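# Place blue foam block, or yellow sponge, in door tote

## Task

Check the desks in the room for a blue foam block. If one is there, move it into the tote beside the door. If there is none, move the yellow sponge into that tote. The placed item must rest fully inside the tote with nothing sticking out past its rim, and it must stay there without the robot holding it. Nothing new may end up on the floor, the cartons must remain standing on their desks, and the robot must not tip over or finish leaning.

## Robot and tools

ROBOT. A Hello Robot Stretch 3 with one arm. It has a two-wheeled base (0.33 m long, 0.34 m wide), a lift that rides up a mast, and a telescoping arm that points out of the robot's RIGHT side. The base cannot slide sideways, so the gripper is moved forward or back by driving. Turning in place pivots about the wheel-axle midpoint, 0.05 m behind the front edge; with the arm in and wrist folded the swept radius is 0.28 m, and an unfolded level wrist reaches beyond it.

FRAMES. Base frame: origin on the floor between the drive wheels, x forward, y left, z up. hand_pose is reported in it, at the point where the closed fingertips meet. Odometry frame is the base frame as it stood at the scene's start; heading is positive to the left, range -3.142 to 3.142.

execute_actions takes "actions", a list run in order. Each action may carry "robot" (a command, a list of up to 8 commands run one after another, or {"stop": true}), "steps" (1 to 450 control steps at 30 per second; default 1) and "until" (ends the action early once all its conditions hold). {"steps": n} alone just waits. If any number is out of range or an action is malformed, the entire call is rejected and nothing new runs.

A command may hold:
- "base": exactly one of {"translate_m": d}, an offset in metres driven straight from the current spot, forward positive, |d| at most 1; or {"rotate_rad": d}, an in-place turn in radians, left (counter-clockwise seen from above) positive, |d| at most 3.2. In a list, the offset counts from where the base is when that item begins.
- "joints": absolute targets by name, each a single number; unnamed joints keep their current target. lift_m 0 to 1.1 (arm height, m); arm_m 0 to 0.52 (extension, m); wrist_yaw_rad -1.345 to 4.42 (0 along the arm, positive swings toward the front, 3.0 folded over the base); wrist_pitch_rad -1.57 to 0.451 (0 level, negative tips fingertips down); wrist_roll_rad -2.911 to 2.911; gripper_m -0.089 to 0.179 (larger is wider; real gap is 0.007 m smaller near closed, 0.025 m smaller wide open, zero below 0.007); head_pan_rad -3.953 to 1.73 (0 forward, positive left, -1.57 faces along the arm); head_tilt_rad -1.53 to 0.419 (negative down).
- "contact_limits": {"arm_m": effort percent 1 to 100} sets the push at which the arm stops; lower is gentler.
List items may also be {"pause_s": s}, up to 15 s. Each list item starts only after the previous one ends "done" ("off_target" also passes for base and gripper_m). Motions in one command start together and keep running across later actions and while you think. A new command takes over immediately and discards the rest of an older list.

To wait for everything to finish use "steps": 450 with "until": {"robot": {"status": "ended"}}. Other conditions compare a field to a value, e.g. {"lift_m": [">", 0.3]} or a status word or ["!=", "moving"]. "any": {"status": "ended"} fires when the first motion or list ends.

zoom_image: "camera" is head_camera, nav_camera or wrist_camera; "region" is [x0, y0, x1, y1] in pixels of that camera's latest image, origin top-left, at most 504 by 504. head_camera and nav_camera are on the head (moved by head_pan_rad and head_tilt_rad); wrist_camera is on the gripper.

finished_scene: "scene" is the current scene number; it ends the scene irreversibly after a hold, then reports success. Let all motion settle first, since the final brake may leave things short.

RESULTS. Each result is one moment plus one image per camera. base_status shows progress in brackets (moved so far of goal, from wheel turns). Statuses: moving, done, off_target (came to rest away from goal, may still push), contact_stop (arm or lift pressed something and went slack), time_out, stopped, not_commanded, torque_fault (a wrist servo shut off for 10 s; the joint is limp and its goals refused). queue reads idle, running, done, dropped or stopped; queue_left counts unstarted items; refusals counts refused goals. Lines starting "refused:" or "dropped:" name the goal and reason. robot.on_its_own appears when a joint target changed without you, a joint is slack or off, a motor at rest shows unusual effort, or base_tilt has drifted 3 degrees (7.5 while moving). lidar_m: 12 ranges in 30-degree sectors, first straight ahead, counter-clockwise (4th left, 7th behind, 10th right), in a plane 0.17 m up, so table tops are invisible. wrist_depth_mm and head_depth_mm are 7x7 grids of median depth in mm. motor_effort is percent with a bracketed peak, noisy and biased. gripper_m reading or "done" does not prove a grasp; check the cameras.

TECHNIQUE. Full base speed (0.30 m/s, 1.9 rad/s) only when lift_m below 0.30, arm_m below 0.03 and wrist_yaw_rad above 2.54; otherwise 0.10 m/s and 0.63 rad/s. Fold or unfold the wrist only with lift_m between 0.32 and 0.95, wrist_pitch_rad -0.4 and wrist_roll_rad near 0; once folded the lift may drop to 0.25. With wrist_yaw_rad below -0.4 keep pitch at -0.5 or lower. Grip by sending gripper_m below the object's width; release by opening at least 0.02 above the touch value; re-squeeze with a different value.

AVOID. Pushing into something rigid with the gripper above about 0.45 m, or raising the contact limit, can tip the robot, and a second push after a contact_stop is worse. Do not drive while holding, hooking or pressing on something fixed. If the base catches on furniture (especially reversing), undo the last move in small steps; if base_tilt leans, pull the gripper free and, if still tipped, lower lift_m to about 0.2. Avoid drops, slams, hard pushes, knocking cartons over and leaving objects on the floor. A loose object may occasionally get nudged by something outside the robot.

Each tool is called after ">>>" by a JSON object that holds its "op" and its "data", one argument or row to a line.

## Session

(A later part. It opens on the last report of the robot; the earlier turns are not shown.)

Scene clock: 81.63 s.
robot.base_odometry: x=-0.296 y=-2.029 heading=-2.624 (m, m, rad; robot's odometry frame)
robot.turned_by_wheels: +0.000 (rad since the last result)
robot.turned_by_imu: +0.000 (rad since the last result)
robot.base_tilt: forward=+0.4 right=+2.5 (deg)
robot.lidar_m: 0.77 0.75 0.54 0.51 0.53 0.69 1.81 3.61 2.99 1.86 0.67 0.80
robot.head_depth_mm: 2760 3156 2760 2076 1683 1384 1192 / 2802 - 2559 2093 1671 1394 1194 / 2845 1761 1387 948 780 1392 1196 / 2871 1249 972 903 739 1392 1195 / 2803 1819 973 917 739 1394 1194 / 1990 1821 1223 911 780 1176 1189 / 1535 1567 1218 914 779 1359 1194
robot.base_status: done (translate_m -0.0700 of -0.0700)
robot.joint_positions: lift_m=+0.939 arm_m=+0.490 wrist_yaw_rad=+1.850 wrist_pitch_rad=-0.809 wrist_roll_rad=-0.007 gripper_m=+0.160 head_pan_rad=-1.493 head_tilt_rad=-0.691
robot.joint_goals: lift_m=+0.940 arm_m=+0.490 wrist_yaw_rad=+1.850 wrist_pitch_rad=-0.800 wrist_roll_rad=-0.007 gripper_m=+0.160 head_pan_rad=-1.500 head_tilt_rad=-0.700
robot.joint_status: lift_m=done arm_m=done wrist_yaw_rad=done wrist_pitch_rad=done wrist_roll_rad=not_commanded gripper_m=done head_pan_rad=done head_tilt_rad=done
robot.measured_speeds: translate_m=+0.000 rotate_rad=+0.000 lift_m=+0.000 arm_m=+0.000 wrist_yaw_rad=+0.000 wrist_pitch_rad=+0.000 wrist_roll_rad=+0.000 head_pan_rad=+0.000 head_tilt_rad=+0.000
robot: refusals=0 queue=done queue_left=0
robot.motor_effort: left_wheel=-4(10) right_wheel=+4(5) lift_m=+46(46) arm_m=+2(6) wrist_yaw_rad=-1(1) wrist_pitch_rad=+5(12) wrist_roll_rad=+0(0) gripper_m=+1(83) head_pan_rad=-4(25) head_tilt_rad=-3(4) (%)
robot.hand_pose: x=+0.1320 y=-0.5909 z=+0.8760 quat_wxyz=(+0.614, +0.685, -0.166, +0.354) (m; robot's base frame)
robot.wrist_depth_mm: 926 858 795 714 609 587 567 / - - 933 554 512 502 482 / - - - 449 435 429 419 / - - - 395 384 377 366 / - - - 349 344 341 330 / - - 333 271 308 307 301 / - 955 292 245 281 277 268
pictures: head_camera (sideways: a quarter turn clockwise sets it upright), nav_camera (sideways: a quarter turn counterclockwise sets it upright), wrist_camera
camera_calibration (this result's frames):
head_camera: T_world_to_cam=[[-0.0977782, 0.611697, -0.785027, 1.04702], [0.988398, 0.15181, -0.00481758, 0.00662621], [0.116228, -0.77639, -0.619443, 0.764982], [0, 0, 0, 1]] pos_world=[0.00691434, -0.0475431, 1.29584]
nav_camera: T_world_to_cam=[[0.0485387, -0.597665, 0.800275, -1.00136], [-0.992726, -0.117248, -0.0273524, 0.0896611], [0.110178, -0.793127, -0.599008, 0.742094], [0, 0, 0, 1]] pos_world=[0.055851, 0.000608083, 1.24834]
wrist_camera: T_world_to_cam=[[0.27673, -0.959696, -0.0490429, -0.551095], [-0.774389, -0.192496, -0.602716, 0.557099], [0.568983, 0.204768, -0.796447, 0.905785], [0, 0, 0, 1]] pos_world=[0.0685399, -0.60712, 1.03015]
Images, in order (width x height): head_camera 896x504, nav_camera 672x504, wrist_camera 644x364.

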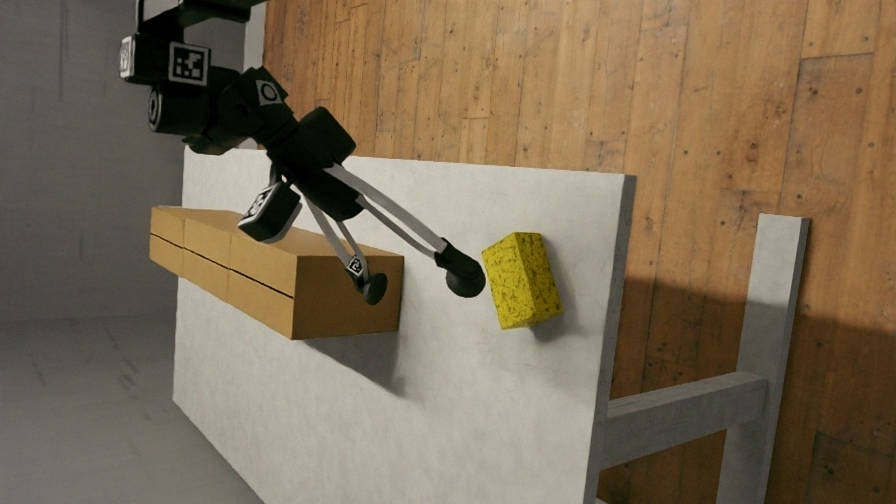

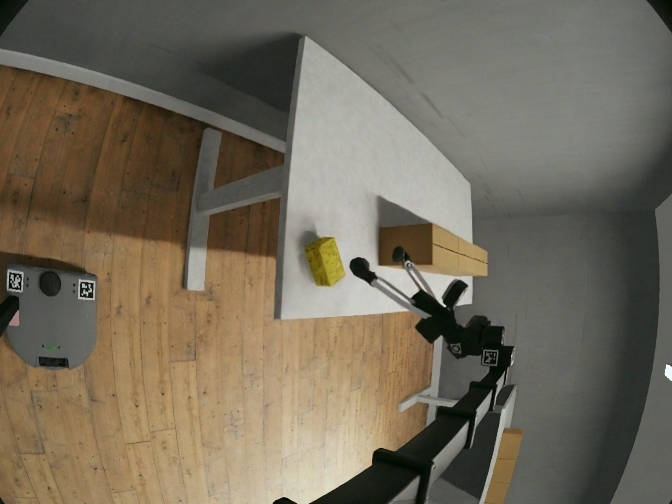

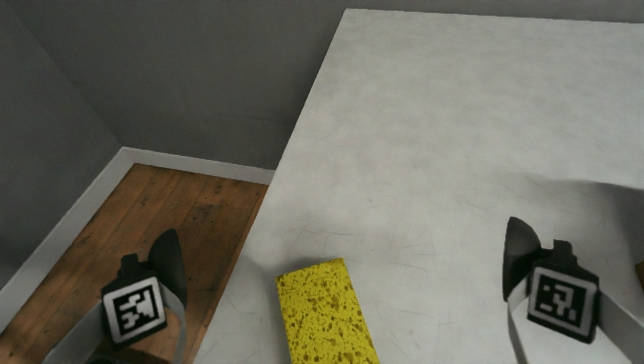

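>>> {"op": "execute_actions", "data": {
  "actions": [
    {"robot":[{"joints":{"lift_m":0.807,"arm_m":0.482}},{"joints":{"gripper_m":0.01}},{"joints":{"lift_m":0.88}}],"steps":350,"until":{"robot":{"status":"ended"}}}
  ]
}}

Scene clock: 90.07 s.
robot.base_odometry: x=-0.296 y=-2.029 heading=-2.624 (m, m, rad; robot's odometry frame)
robot.turned_by_wheels: +0.000 (rad since the last result)
robot.turned_by_imu: +0.000 (rad since the last result)
robot.base_tilt: forward=+0.5 right=+2.5 (deg)
robot.lidar_m: 0.77 0.75 0.54 0.52 0.53 0.69 1.81 3.60 2.99 1.86 0.67 0.80
robot.head_depth_mm: 2770 3022 2642 2081 1670 1393 1200 / 2769 3072 2561 2064 1676 1402 1187 / 2838 1701 1358 921 781 1384 1187 / 2870 1250 965 868 759 1392 1188 / 2761 1811 973 916 755 1381 1199 / 2002 1822 1214 916 776 1182 1197 / 1537 1580 1217 916 776 1358 1193
robot.base_status: done (translate_m -0.0700 of -0.0700)
robot.joint_positions: lift_m=+0.879 arm_m=+0.482 wrist_yaw_rad=+1.850 wrist_pitch_rad=-0.811 wrist_roll_rad=-0.007 gripper_m=+0.018 head_pan_rad=-1.493 head_tilt_rad=-0.691
robot.joint_goals: lift_m=+0.880 arm_m=+0.482 wrist_yaw_rad=+1.850 wrist_pitch_rad=-0.800 wrist_roll_rad=-0.007 gripper_m=+0.017 head_pan_rad=-1.500 head_tilt_rad=-0.700
robot.joint_status: lift_m=done arm_m=done wrist_yaw_rad=done wrist_pitch_rad=done wrist_roll_rad=not_commanded gripper_m=done head_pan_rad=done head_tilt_rad=done
robot.measured_speeds: translate_m=+0.000 rotate_rad=+0.000 lift_m=+0.000 arm_m=+0.000 wrist_yaw_rad=+0.000 wrist_pitch_rad=+0.000 wrist_roll_rad=+0.000 head_pan_rad=+0.000 head_tilt_rad=+0.000
robot: refusals=0 queue=done queue_left=0
robot.on_its_own: gripper_m is held at +0.017, not at your +0.010, by its stall guard, which is still easing
robot.motor_effort: left_wheel=-5(4) right_wheel=+4(4) lift_m=+46(49) arm_m=-3(8) wrist_yaw_rad=+0(0) wrist_pitch_rad=+6(6) wrist_roll_rad=+0(0) gripper_m=-24(100) head_pan_rad=-3(2) head_tilt_rad=-3(4) (%)
robot.hand_pose: x=+0.1316 y=-0.5836 z=+0.8157 quat_wxyz=(+0.615, +0.685, -0.166, +0.354) (m; robot's base frame)
robot.wrist_depth_mm: 918 871 809 699 490 474 454 / - - 949 435 409 400 388 / - - - 363 352 342 334 / - - - 167 312 301 297 / - - - 148 268 270 265 / - - - 133 132 245 240 / 957 943 232 121 121 222 220
pictures: head_camera (sideways: a quarter turn clockwise sets it upright), nav_camera (sideways: a quarter turn counterclockwise sets it upright), wrist_camera
camera_calibration (this result's frames):
head_camera: T_world_to_cam=[[-0.0977782, 0.611697, -0.785027, 1.04702], [0.988398, 0.15181, -0.00481758, 0.00662621], [0.116228, -0.77639, -0.619443, 0.764982], [0, 0, 0, 1]] pos_world=[0.00691434, -0.0475431, 1.29584]
nav_camera: T_world_to_cam=[[0.0485387, -0.597665, 0.800275, -1.00136], [-0.992726, -0.117248, -0.0273524, 0.0896611], [0.110178, -0.793127, -0.599008, 0.742094], [0, 0, 0, 1]] pos_world=[0.055851, 0.000608083, 1.24834]
wrist_camera: T_world_to_cam=[[0.276637, -0.959722, -0.049046, -0.546954], [-0.77552, -0.19282, -0.601156, 0.520538], [0.567486, 0.204338, -0.797625, 0.857371], [0, 0, 0, 1]] pos_world=[0.0684497, -0.599747, 0.96996]
Images, in order (width x height): head_camera 896x504, nav_camera 672x504, wrist_camera 644x364.

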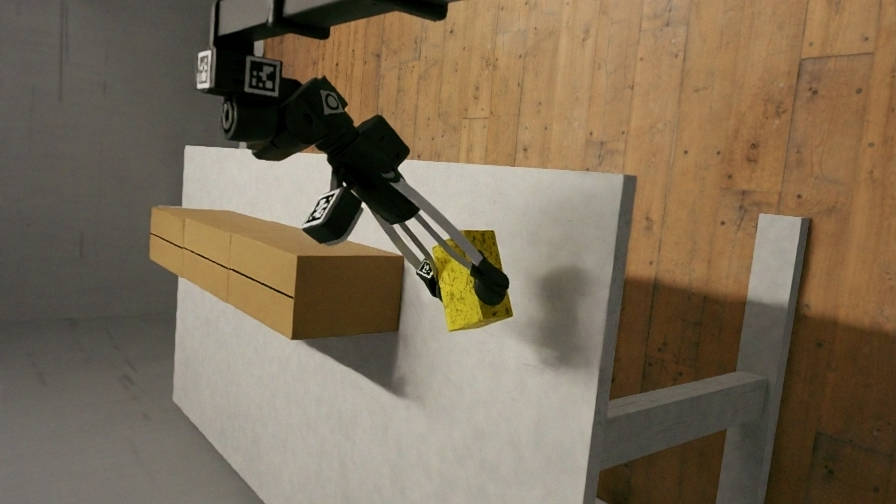

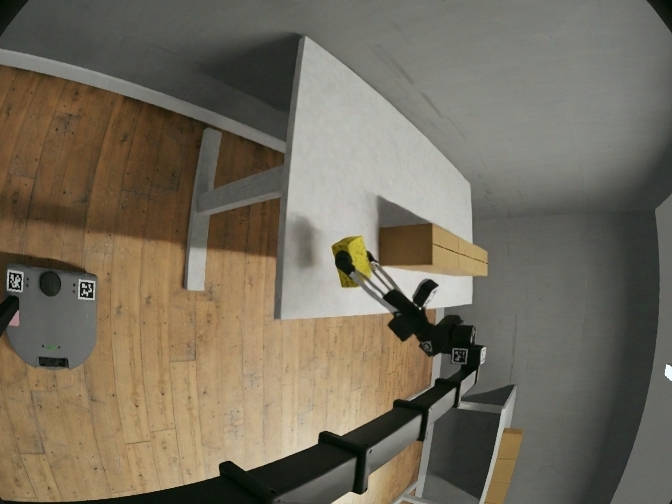

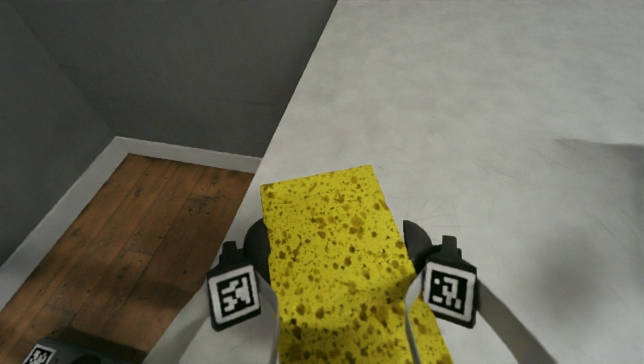

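>>> {"op": "execute_actions", "data": {
  "actions": [
    {"robot":{"base":{"translate_m":-0.62},"joints":{"arm_m":0.02,"head_tilt_rad":-1.0}},"steps":200,"until":{"robot":{"arm_m":["<",0.1]}}},
    {"robot":{"joints":{"lift_m":0.4}},"steps":200,"until":{"robot":{"base_status":["!=","moving"]}}},
    {"robot":{"base":{"rotate_rad":-1.65},"joints":{"wrist_yaw_rad":0,"wrist_pitch_rad":-1.0}},"steps":250,"until":{"robot":{"status":"ended"}}}
  ]
}}

Scene clock: 106.90 s.
robot.base_odometry: x=+0.243 y=-1.722 heading=+2.010 (m, m, rad; robot's odometry frame)
robot.turned_by_wheels: -1.650 (rad since the last result)
robot.turned_by_imu: -1.638 (rad since the last result)
robot.base_tilt: forward=+0.5 right=+2.5 (deg)
robot.lidar_m: 2.85 2.07 1.12 1.39 0.79 0.52 0.49 0.50 0.62 1.19 2.99 3.26
robot.head_depth_mm: 1057 1241 1541 1536 1369 1222 1103 / 1806 1866 1597 1561 1361 1237 - / 2633 2163 1819 1556 1377 1285 - / 2678 2183 1815 1514 1391 1222 1124 / 2652 2171 1824 1534 1383 1229 1110 / 2657 2159 1839 1557 1381 1221 1108 / 2694 2164 1825 1575 1394 1238 1114
robot.base_status: done (rotate_rad -1.6499 of -1.6500)
robot.joint_positions: lift_m=+0.401 arm_m=+0.020 wrist_yaw_rad=+0.001 wrist_pitch_rad=-1.007 wrist_roll_rad=-0.007 gripper_m=+0.027 head_pan_rad=-1.493 head_tilt_rad=-0.987
robot.joint_goals: lift_m=+0.400 arm_m=+0.020 wrist_yaw_rad=+0.000 wrist_pitch_rad=-1.000 wrist_roll_rad=-0.007 gripper_m=+0.026 head_pan_rad=-1.500 head_tilt_rad=-1.000
robot.joint_status: lift_m=done arm_m=done wrist_yaw_rad=done wrist_pitch_rad=done wrist_roll_rad=not_commanded gripper_m=done head_pan_rad=done head_tilt_rad=done
robot.measured_speeds: translate_m=+0.000 rotate_rad=+0.000 lift_m=+0.000 arm_m=+0.000 wrist_yaw_rad=+0.000 wrist_pitch_rad=+0.000 wrist_roll_rad=+0.000 head_pan_rad=+0.000 head_tilt_rad=+0.000
robot: refusals=0 queue=done queue_left=0
robot.on_its_own: gripper_m is held at +0.026, not at your +0.010, by its stall guard, which is not easing now
robot.motor_effort: left_wheel=+3(6) right_wheel=-5(8) lift_m=+13(43) arm_m=-3(8) wrist_yaw_rad=+0(2) wrist_pitch_rad=+4(7) wrist_roll_rad=+0(0) gripper_m=-20(25) head_pan_rad=-3(4) head_tilt_rad=-6(27) (%)
robot.hand_pose: x=-0.0215 y=-0.2819 z=+0.3099 quat_wxyz=(+0.622, +0.343, -0.617, -0.340) (m; robot's base frame)
robot.wrist_depth_mm: 747 628 676 682 685 652 500 / 683 655 579 627 623 613 492 / 610 605 592 575 570 556 508 / 560 542 544 168 521 518 499 / 514 512 499 148 316 476 467 / 481 473 - 133 132 453 442 / 447 446 430 120 121 421 416
pictures: head_camera (sideways: a quarter turn clockwise sets it upright), nav_camera (sideways: a quarter turn counterclockwise sets it upright), wrist_camera
camera_calibration (this result's frames):
head_camera: T_world_to_cam=[[-0.113419, 0.813249, -0.570756, 0.767901], [0.988546, 0.149936, 0.0171967, -0.0220324], [0.0995622, -0.562268, -0.820939, 1.02713], [0, 0, 0, 1]] pos_world=[0.00661159, -0.0436681, 1.28187]
nav_camera: T_world_to_cam=[[0.0645851, -0.804423, 0.590536, -0.728134], [-0.993483, -0.107526, -0.0378171, 0.103277], [0.093919, -0.584245, -0.806124, 1.01156], [0, 0, 0, 1]] pos_world=[0.0546253, 0.0163788, 1.24934]
wrist_camera: T_world_to_cam=[[-0.998803, 0.00698578, -0.0484164, 0.00509538], [0.0273493, 0.900357, -0.434293, 0.429678], [0.0405581, -0.435097, -0.89947, 0.319162], [0, 0, 0, 1]] pos_world=[-0.0196067, -0.248033, 0.473929]
Images, in order (width x height): head_camera 896x504, nav_camera 672x504, wrist_camera 644x364.

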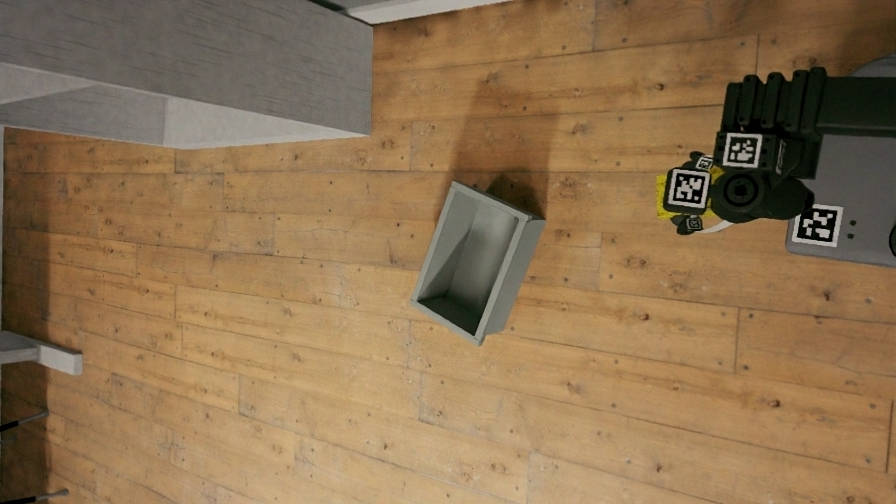

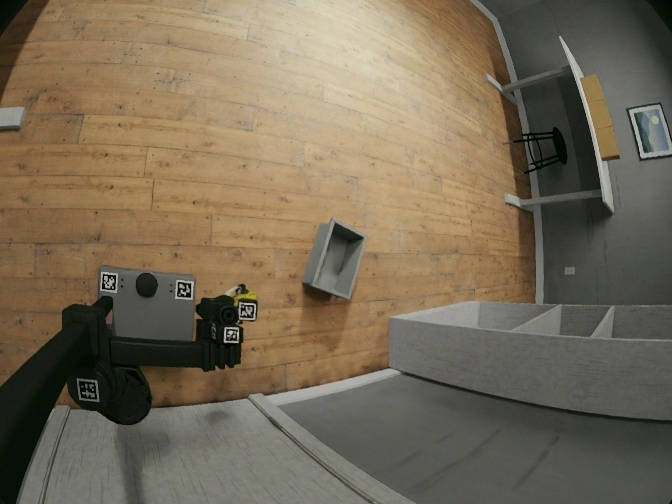

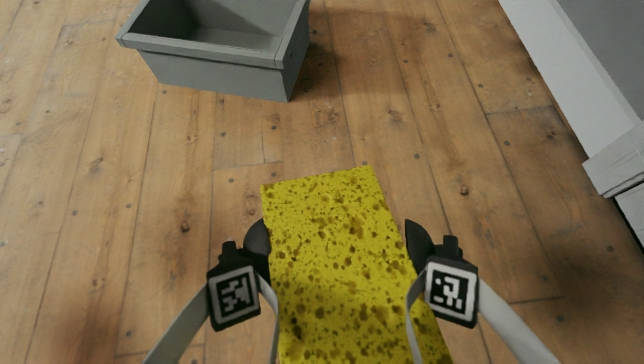

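>>> {"op": "execute_actions", "data": {
  "actions": [
    {"robot":{"base":{"translate_m":0.18},"joints":{"arm_m":0.515,"lift_m":0.33,"wrist_pitch_rad":-0.9}},"steps":250,"until":{"robot":{"status":"ended"}}}
  ]
}}

Scene clock: 122.33 s.
robot.base_odometry: x=+0.166 y=-1.559 heading=+2.010 (m, m, rad; robot's odometry frame)
robot.turned_by_wheels: +0.000 (rad since the last result)
robot.turned_by_imu: +0.000 (rad since the last result)
robot.base_tilt: forward=+0.4 right=+2.4 (deg)
robot.lidar_m: 2.67 1.92 1.05 1.40 1.07 0.71 0.66 0.67 0.90 1.22 2.93 3.10
robot.head_depth_mm: 1815 1947 1602 1555 1377 1216 1099 / 2645 2076 1801 1502 1350 1223 - / 2700 2163 1804 1494 1358 1226 - / 2683 2161 1803 1531 1372 1224 1118 / 2641 2167 1830 1567 1382 1233 1105 / 2628 2161 1834 1582 1377 1231 1113 / 2672 2147 1822 1574 1372 1235 1107
robot.base_status: done (translate_m +0.1800 of +0.1800)
robot.joint_positions: lift_m=+0.331 arm_m=+0.515 wrist_yaw_rad=+0.000 wrist_pitch_rad=-0.913 wrist_roll_rad=-0.007 gripper_m=+0.027 head_pan_rad=-1.493 head_tilt_rad=-0.987
robot.joint_goals: lift_m=+0.330 arm_m=+0.515 wrist_yaw_rad=+0.000 wrist_pitch_rad=-0.900 wrist_roll_rad=-0.007 gripper_m=+0.026 head_pan_rad=-1.500 head_tilt_rad=-1.000
robot.joint_status: lift_m=done arm_m=done wrist_yaw_rad=done wrist_pitch_rad=done wrist_roll_rad=not_commanded gripper_m=done head_pan_rad=done head_tilt_rad=done
robot.measured_speeds: translate_m=+0.000 rotate_rad=+0.000 lift_m=+0.000 arm_m=+0.000 wrist_yaw_rad=+0.000 wrist_pitch_rad=+0.000 wrist_roll_rad=+0.000 head_pan_rad=+0.000 head_tilt_rad=+0.000
robot: refusals=0 queue=done queue_left=0
robot.on_its_own: gripper_m is held at +0.026, not at your +0.010, by its stall guard, which is not easing now
robot.motor_effort: left_wheel=+2(8) right_wheel=-5(6) lift_m=+13(10) arm_m=+2(3) wrist_yaw_rad=+0(0) wrist_pitch_rad=+8(8) wrist_roll_rad=+0(0) gripper_m=-19(20) head_pan_rad=-3(3) head_tilt_rad=-5(6) (%)
robot.hand_pose: x=-0.0216 y=-0.7971 z=+0.2518 quat_wxyz=(+0.637, +0.313, -0.632, -0.311) (m; robot's base frame)
robot.wrist_depth_mm: 762 734 715 701 661 500 499 / 659 634 622 617 591 562 558 / 575 564 549 535 535 511 505 / 509 498 493 168 487 470 465 / 468 454 328 150 295 427 419 / 426 415 - 133 132 379 389 / 392 386 368 120 120 307 357
pictures: head_camera (sideways: a quarter turn clockwise sets it upright), nav_camera (sideways: a quarter turn counterclockwise sets it upright), wrist_camera
camera_calibration (this result's frames):
head_camera: T_world_to_cam=[[-0.113394, 0.813253, -0.570755, 0.7679], [0.988551, 0.149905, 0.0171968, -0.0220326], [0.0995445, -0.562271, -0.82094, 1.02713], [0, 0, 0, 1]] pos_world=[0.00661022, -0.0436681, 1.28187]
nav_camera: T_world_to_cam=[[0.0645599, -0.804425, 0.590536, -0.728132], [-0.993486, -0.107495, -0.0378171, 0.103277], [0.0939006, -0.584247, -0.806125, 1.01156], [0, 0, 0, 1]] pos_world=[0.0546259, 0.0163774, 1.24934]
wrist_camera: T_world_to_cam=[[-0.998794, 0.00366395, -0.0489633, 0.00322549], [0.0284452, 0.855999, -0.516194, 0.853615], [0.0400212, -0.516964, -0.855071, -0.0337681], [0, 0, 0, 1]] pos_world=[-0.0197082, -0.748163, 0.411914]
Images, in order (width x height): head_camera 896x504, nav_camera 672x504, wrist_camera 644x364.

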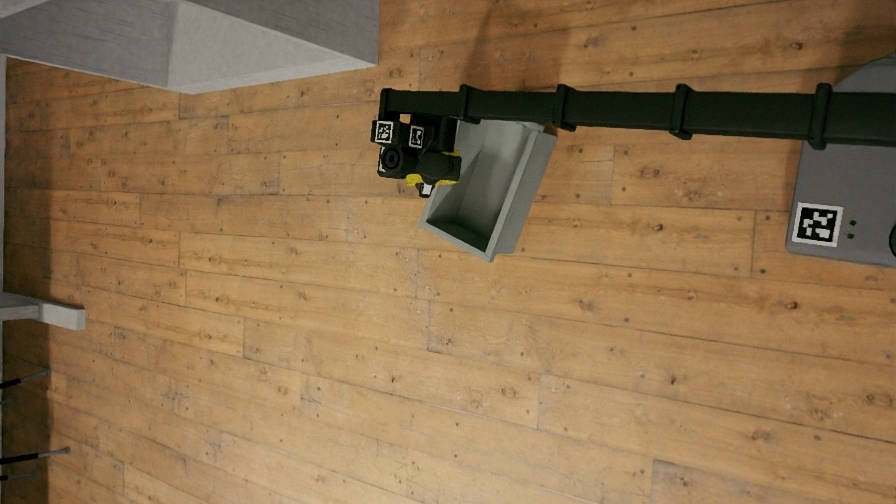

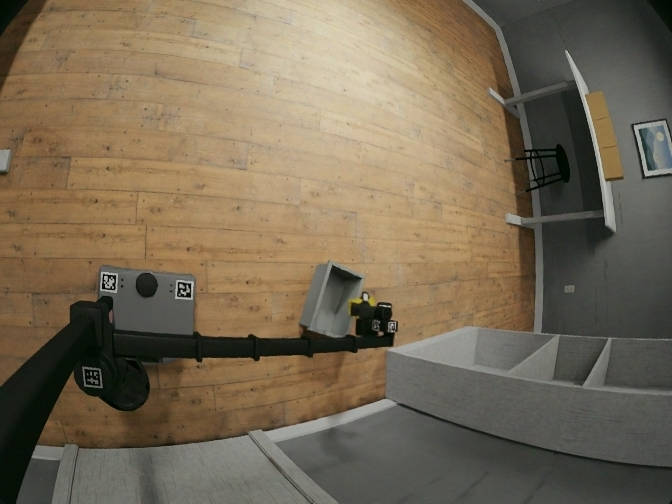

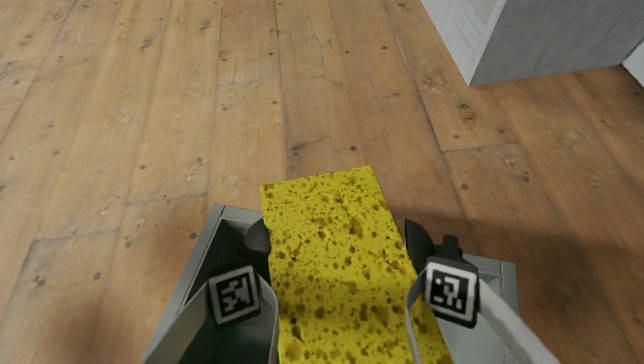

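>>> {"op": "execute_actions", "data": {
  "actions": [
    {"robot":[{"joints":{"wrist_pitch_rad":-1.04}},{"joints":{"lift_m":0.165}},{"joints":{"gripper_m":0.12}},{"joints":{"lift_m":0.31}}],"steps":350,"until":{"robot":{"status":"ended"}}}
  ]
}}

Scene clock: 132.83 s.
robot.base_odometry: x=+0.166 y=-1.559 heading=+2.010 (m, m, rad; robot's odometry frame)
robot.turned_by_wheels: +0.000 (rad since the last result)
robot.turned_by_imu: +0.000 (rad since the last result)
robot.base_tilt: forward=+0.4 right=+2.5 (deg)
robot.lidar_m: 2.68 1.92 1.05 1.40 1.07 0.71 0.67 0.68 0.90 1.22 2.93 3.10
robot.head_depth_mm: 1811 1964 1602 1551 1372 1216 1094 / 2651 2106 1799 1522 1353 1220 - / 2651 2145 1809 1494 1351 1227 - / 2669 2158 1805 1536 1377 1222 1120 / 2638 2153 1804 1565 1380 1228 1113 / 2647 2150 1814 1577 1377 1245 1111 / 2677 2160 1820 1582 1379 1241 1105
robot.base_status: done (translate_m +0.1800 of +0.1800)
robot.joint_positions: lift_m=+0.309 arm_m=+0.515 wrist_yaw_rad=+0.000 wrist_pitch_rad=-1.047 wrist_roll_rad=-0.007 gripper_m=+0.120 head_pan_rad=-1.493 head_tilt_rad=-0.987
robot.joint_goals: lift_m=+0.310 arm_m=+0.515 wrist_yaw_rad=+0.000 wrist_pitch_rad=-1.040 wrist_roll_rad=-0.007 gripper_m=+0.120 head_pan_rad=-1.500 head_tilt_rad=-1.000
robot.joint_status: lift_m=done arm_m=done wrist_yaw_rad=done wrist_pitch_rad=done wrist_roll_rad=not_commanded gripper_m=done head_pan_rad=done head_tilt_rad=done
robot.measured_speeds: translate_m=+0.000 rotate_rad=+0.000 lift_m=+0.000 arm_m=+0.000 wrist_yaw_rad=+0.000 wrist_pitch_rad=+0.000 wrist_roll_rad=+0.000 head_pan_rad=+0.000 head_tilt_rad=+0.000
robot: refusals=0 queue=done queue_left=0
robot.motor_effort: left_wheel=+3(2) right_wheel=-4(4) lift_m=+47(48) arm_m=+2(2) wrist_yaw_rad=+0(0) wrist_pitch_rad=+4(7) wrist_roll_rad=+1(0) gripper_m=+0(81) head_pan_rad=-2(3) head_tilt_rad=-6(6) (%)
robot.hand_pose: x=-0.0216 y=-0.7671 z=+0.2142 quat_wxyz=(+0.615, +0.355, -0.610, -0.352) (m; robot's base frame)
robot.wrist_depth_mm: 565 557 539 536 518 513 500 / 513 501 493 489 481 470 467 / 474 465 450 448 434 432 431 / 441 430 322 308 301 399 393 / 407 395 384 386 373 288 370 / 378 371 364 327 354 - 349 / 356 274 343 307 332 263 327
pictures: head_camera (sideways: a quarter turn clockwise sets it upright), nav_camera (sideways: a quarter turn counterclockwise sets it upright), wrist_camera
camera_calibration (this result's frames):
head_camera: T_world_to_cam=[[-0.113394, 0.813253, -0.570755, 0.7679], [0.988551, 0.149905, 0.0171968, -0.0220326], [0.0995445, -0.562271, -0.82094, 1.02713], [0, 0, 0, 1]] pos_world=[0.00661022, -0.0436681, 1.28187]
nav_camera: T_world_to_cam=[[0.0645599, -0.804425, 0.590536, -0.728132], [-0.993486, -0.107495, -0.0378171, 0.103277], [0.0939006, -0.584247, -0.806125, 1.01156], [0, 0, 0, 1]] pos_world=[0.0546259, 0.0163774, 1.24934]
wrist_camera: T_world_to_cam=[[-0.998792, 0.0102387, -0.0480513, 0.00611025], [0.0285479, 0.916934, -0.398016, 0.829865], [0.0399847, -0.398907, -0.916119, 0.0532297], [0, 0, 0, 1]] pos_world=[-0.0197164, -0.73976, 0.379358]
Images, in order (width x height): head_camera 896x504, nav_camera 672x504, wrist_camera 644x364.

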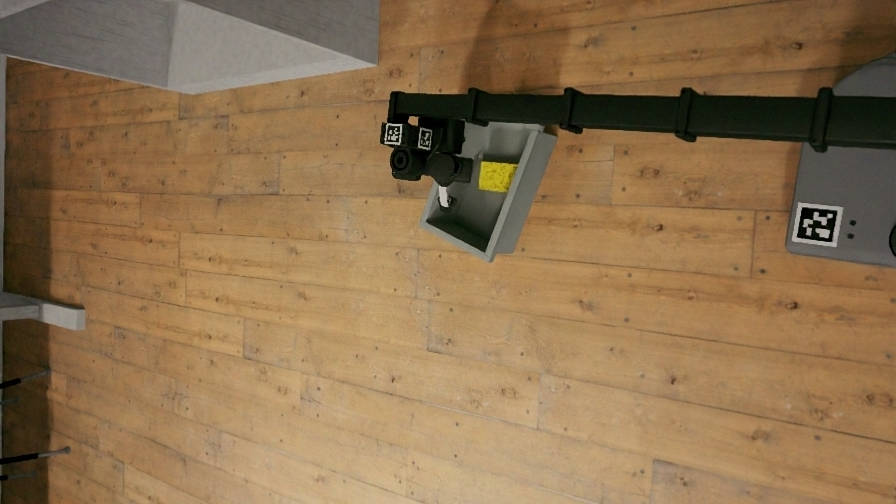

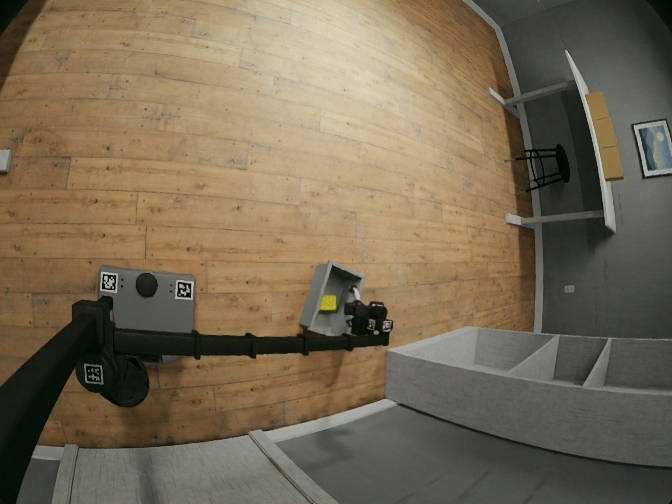

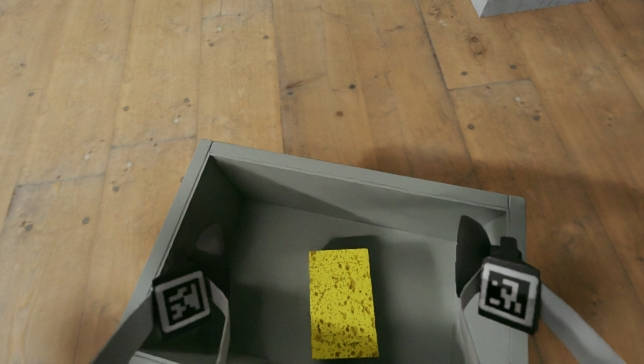

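>>> {"op": "finished_scene", "data": {
  "scene": 2
}}

The scene is finished: the task was done.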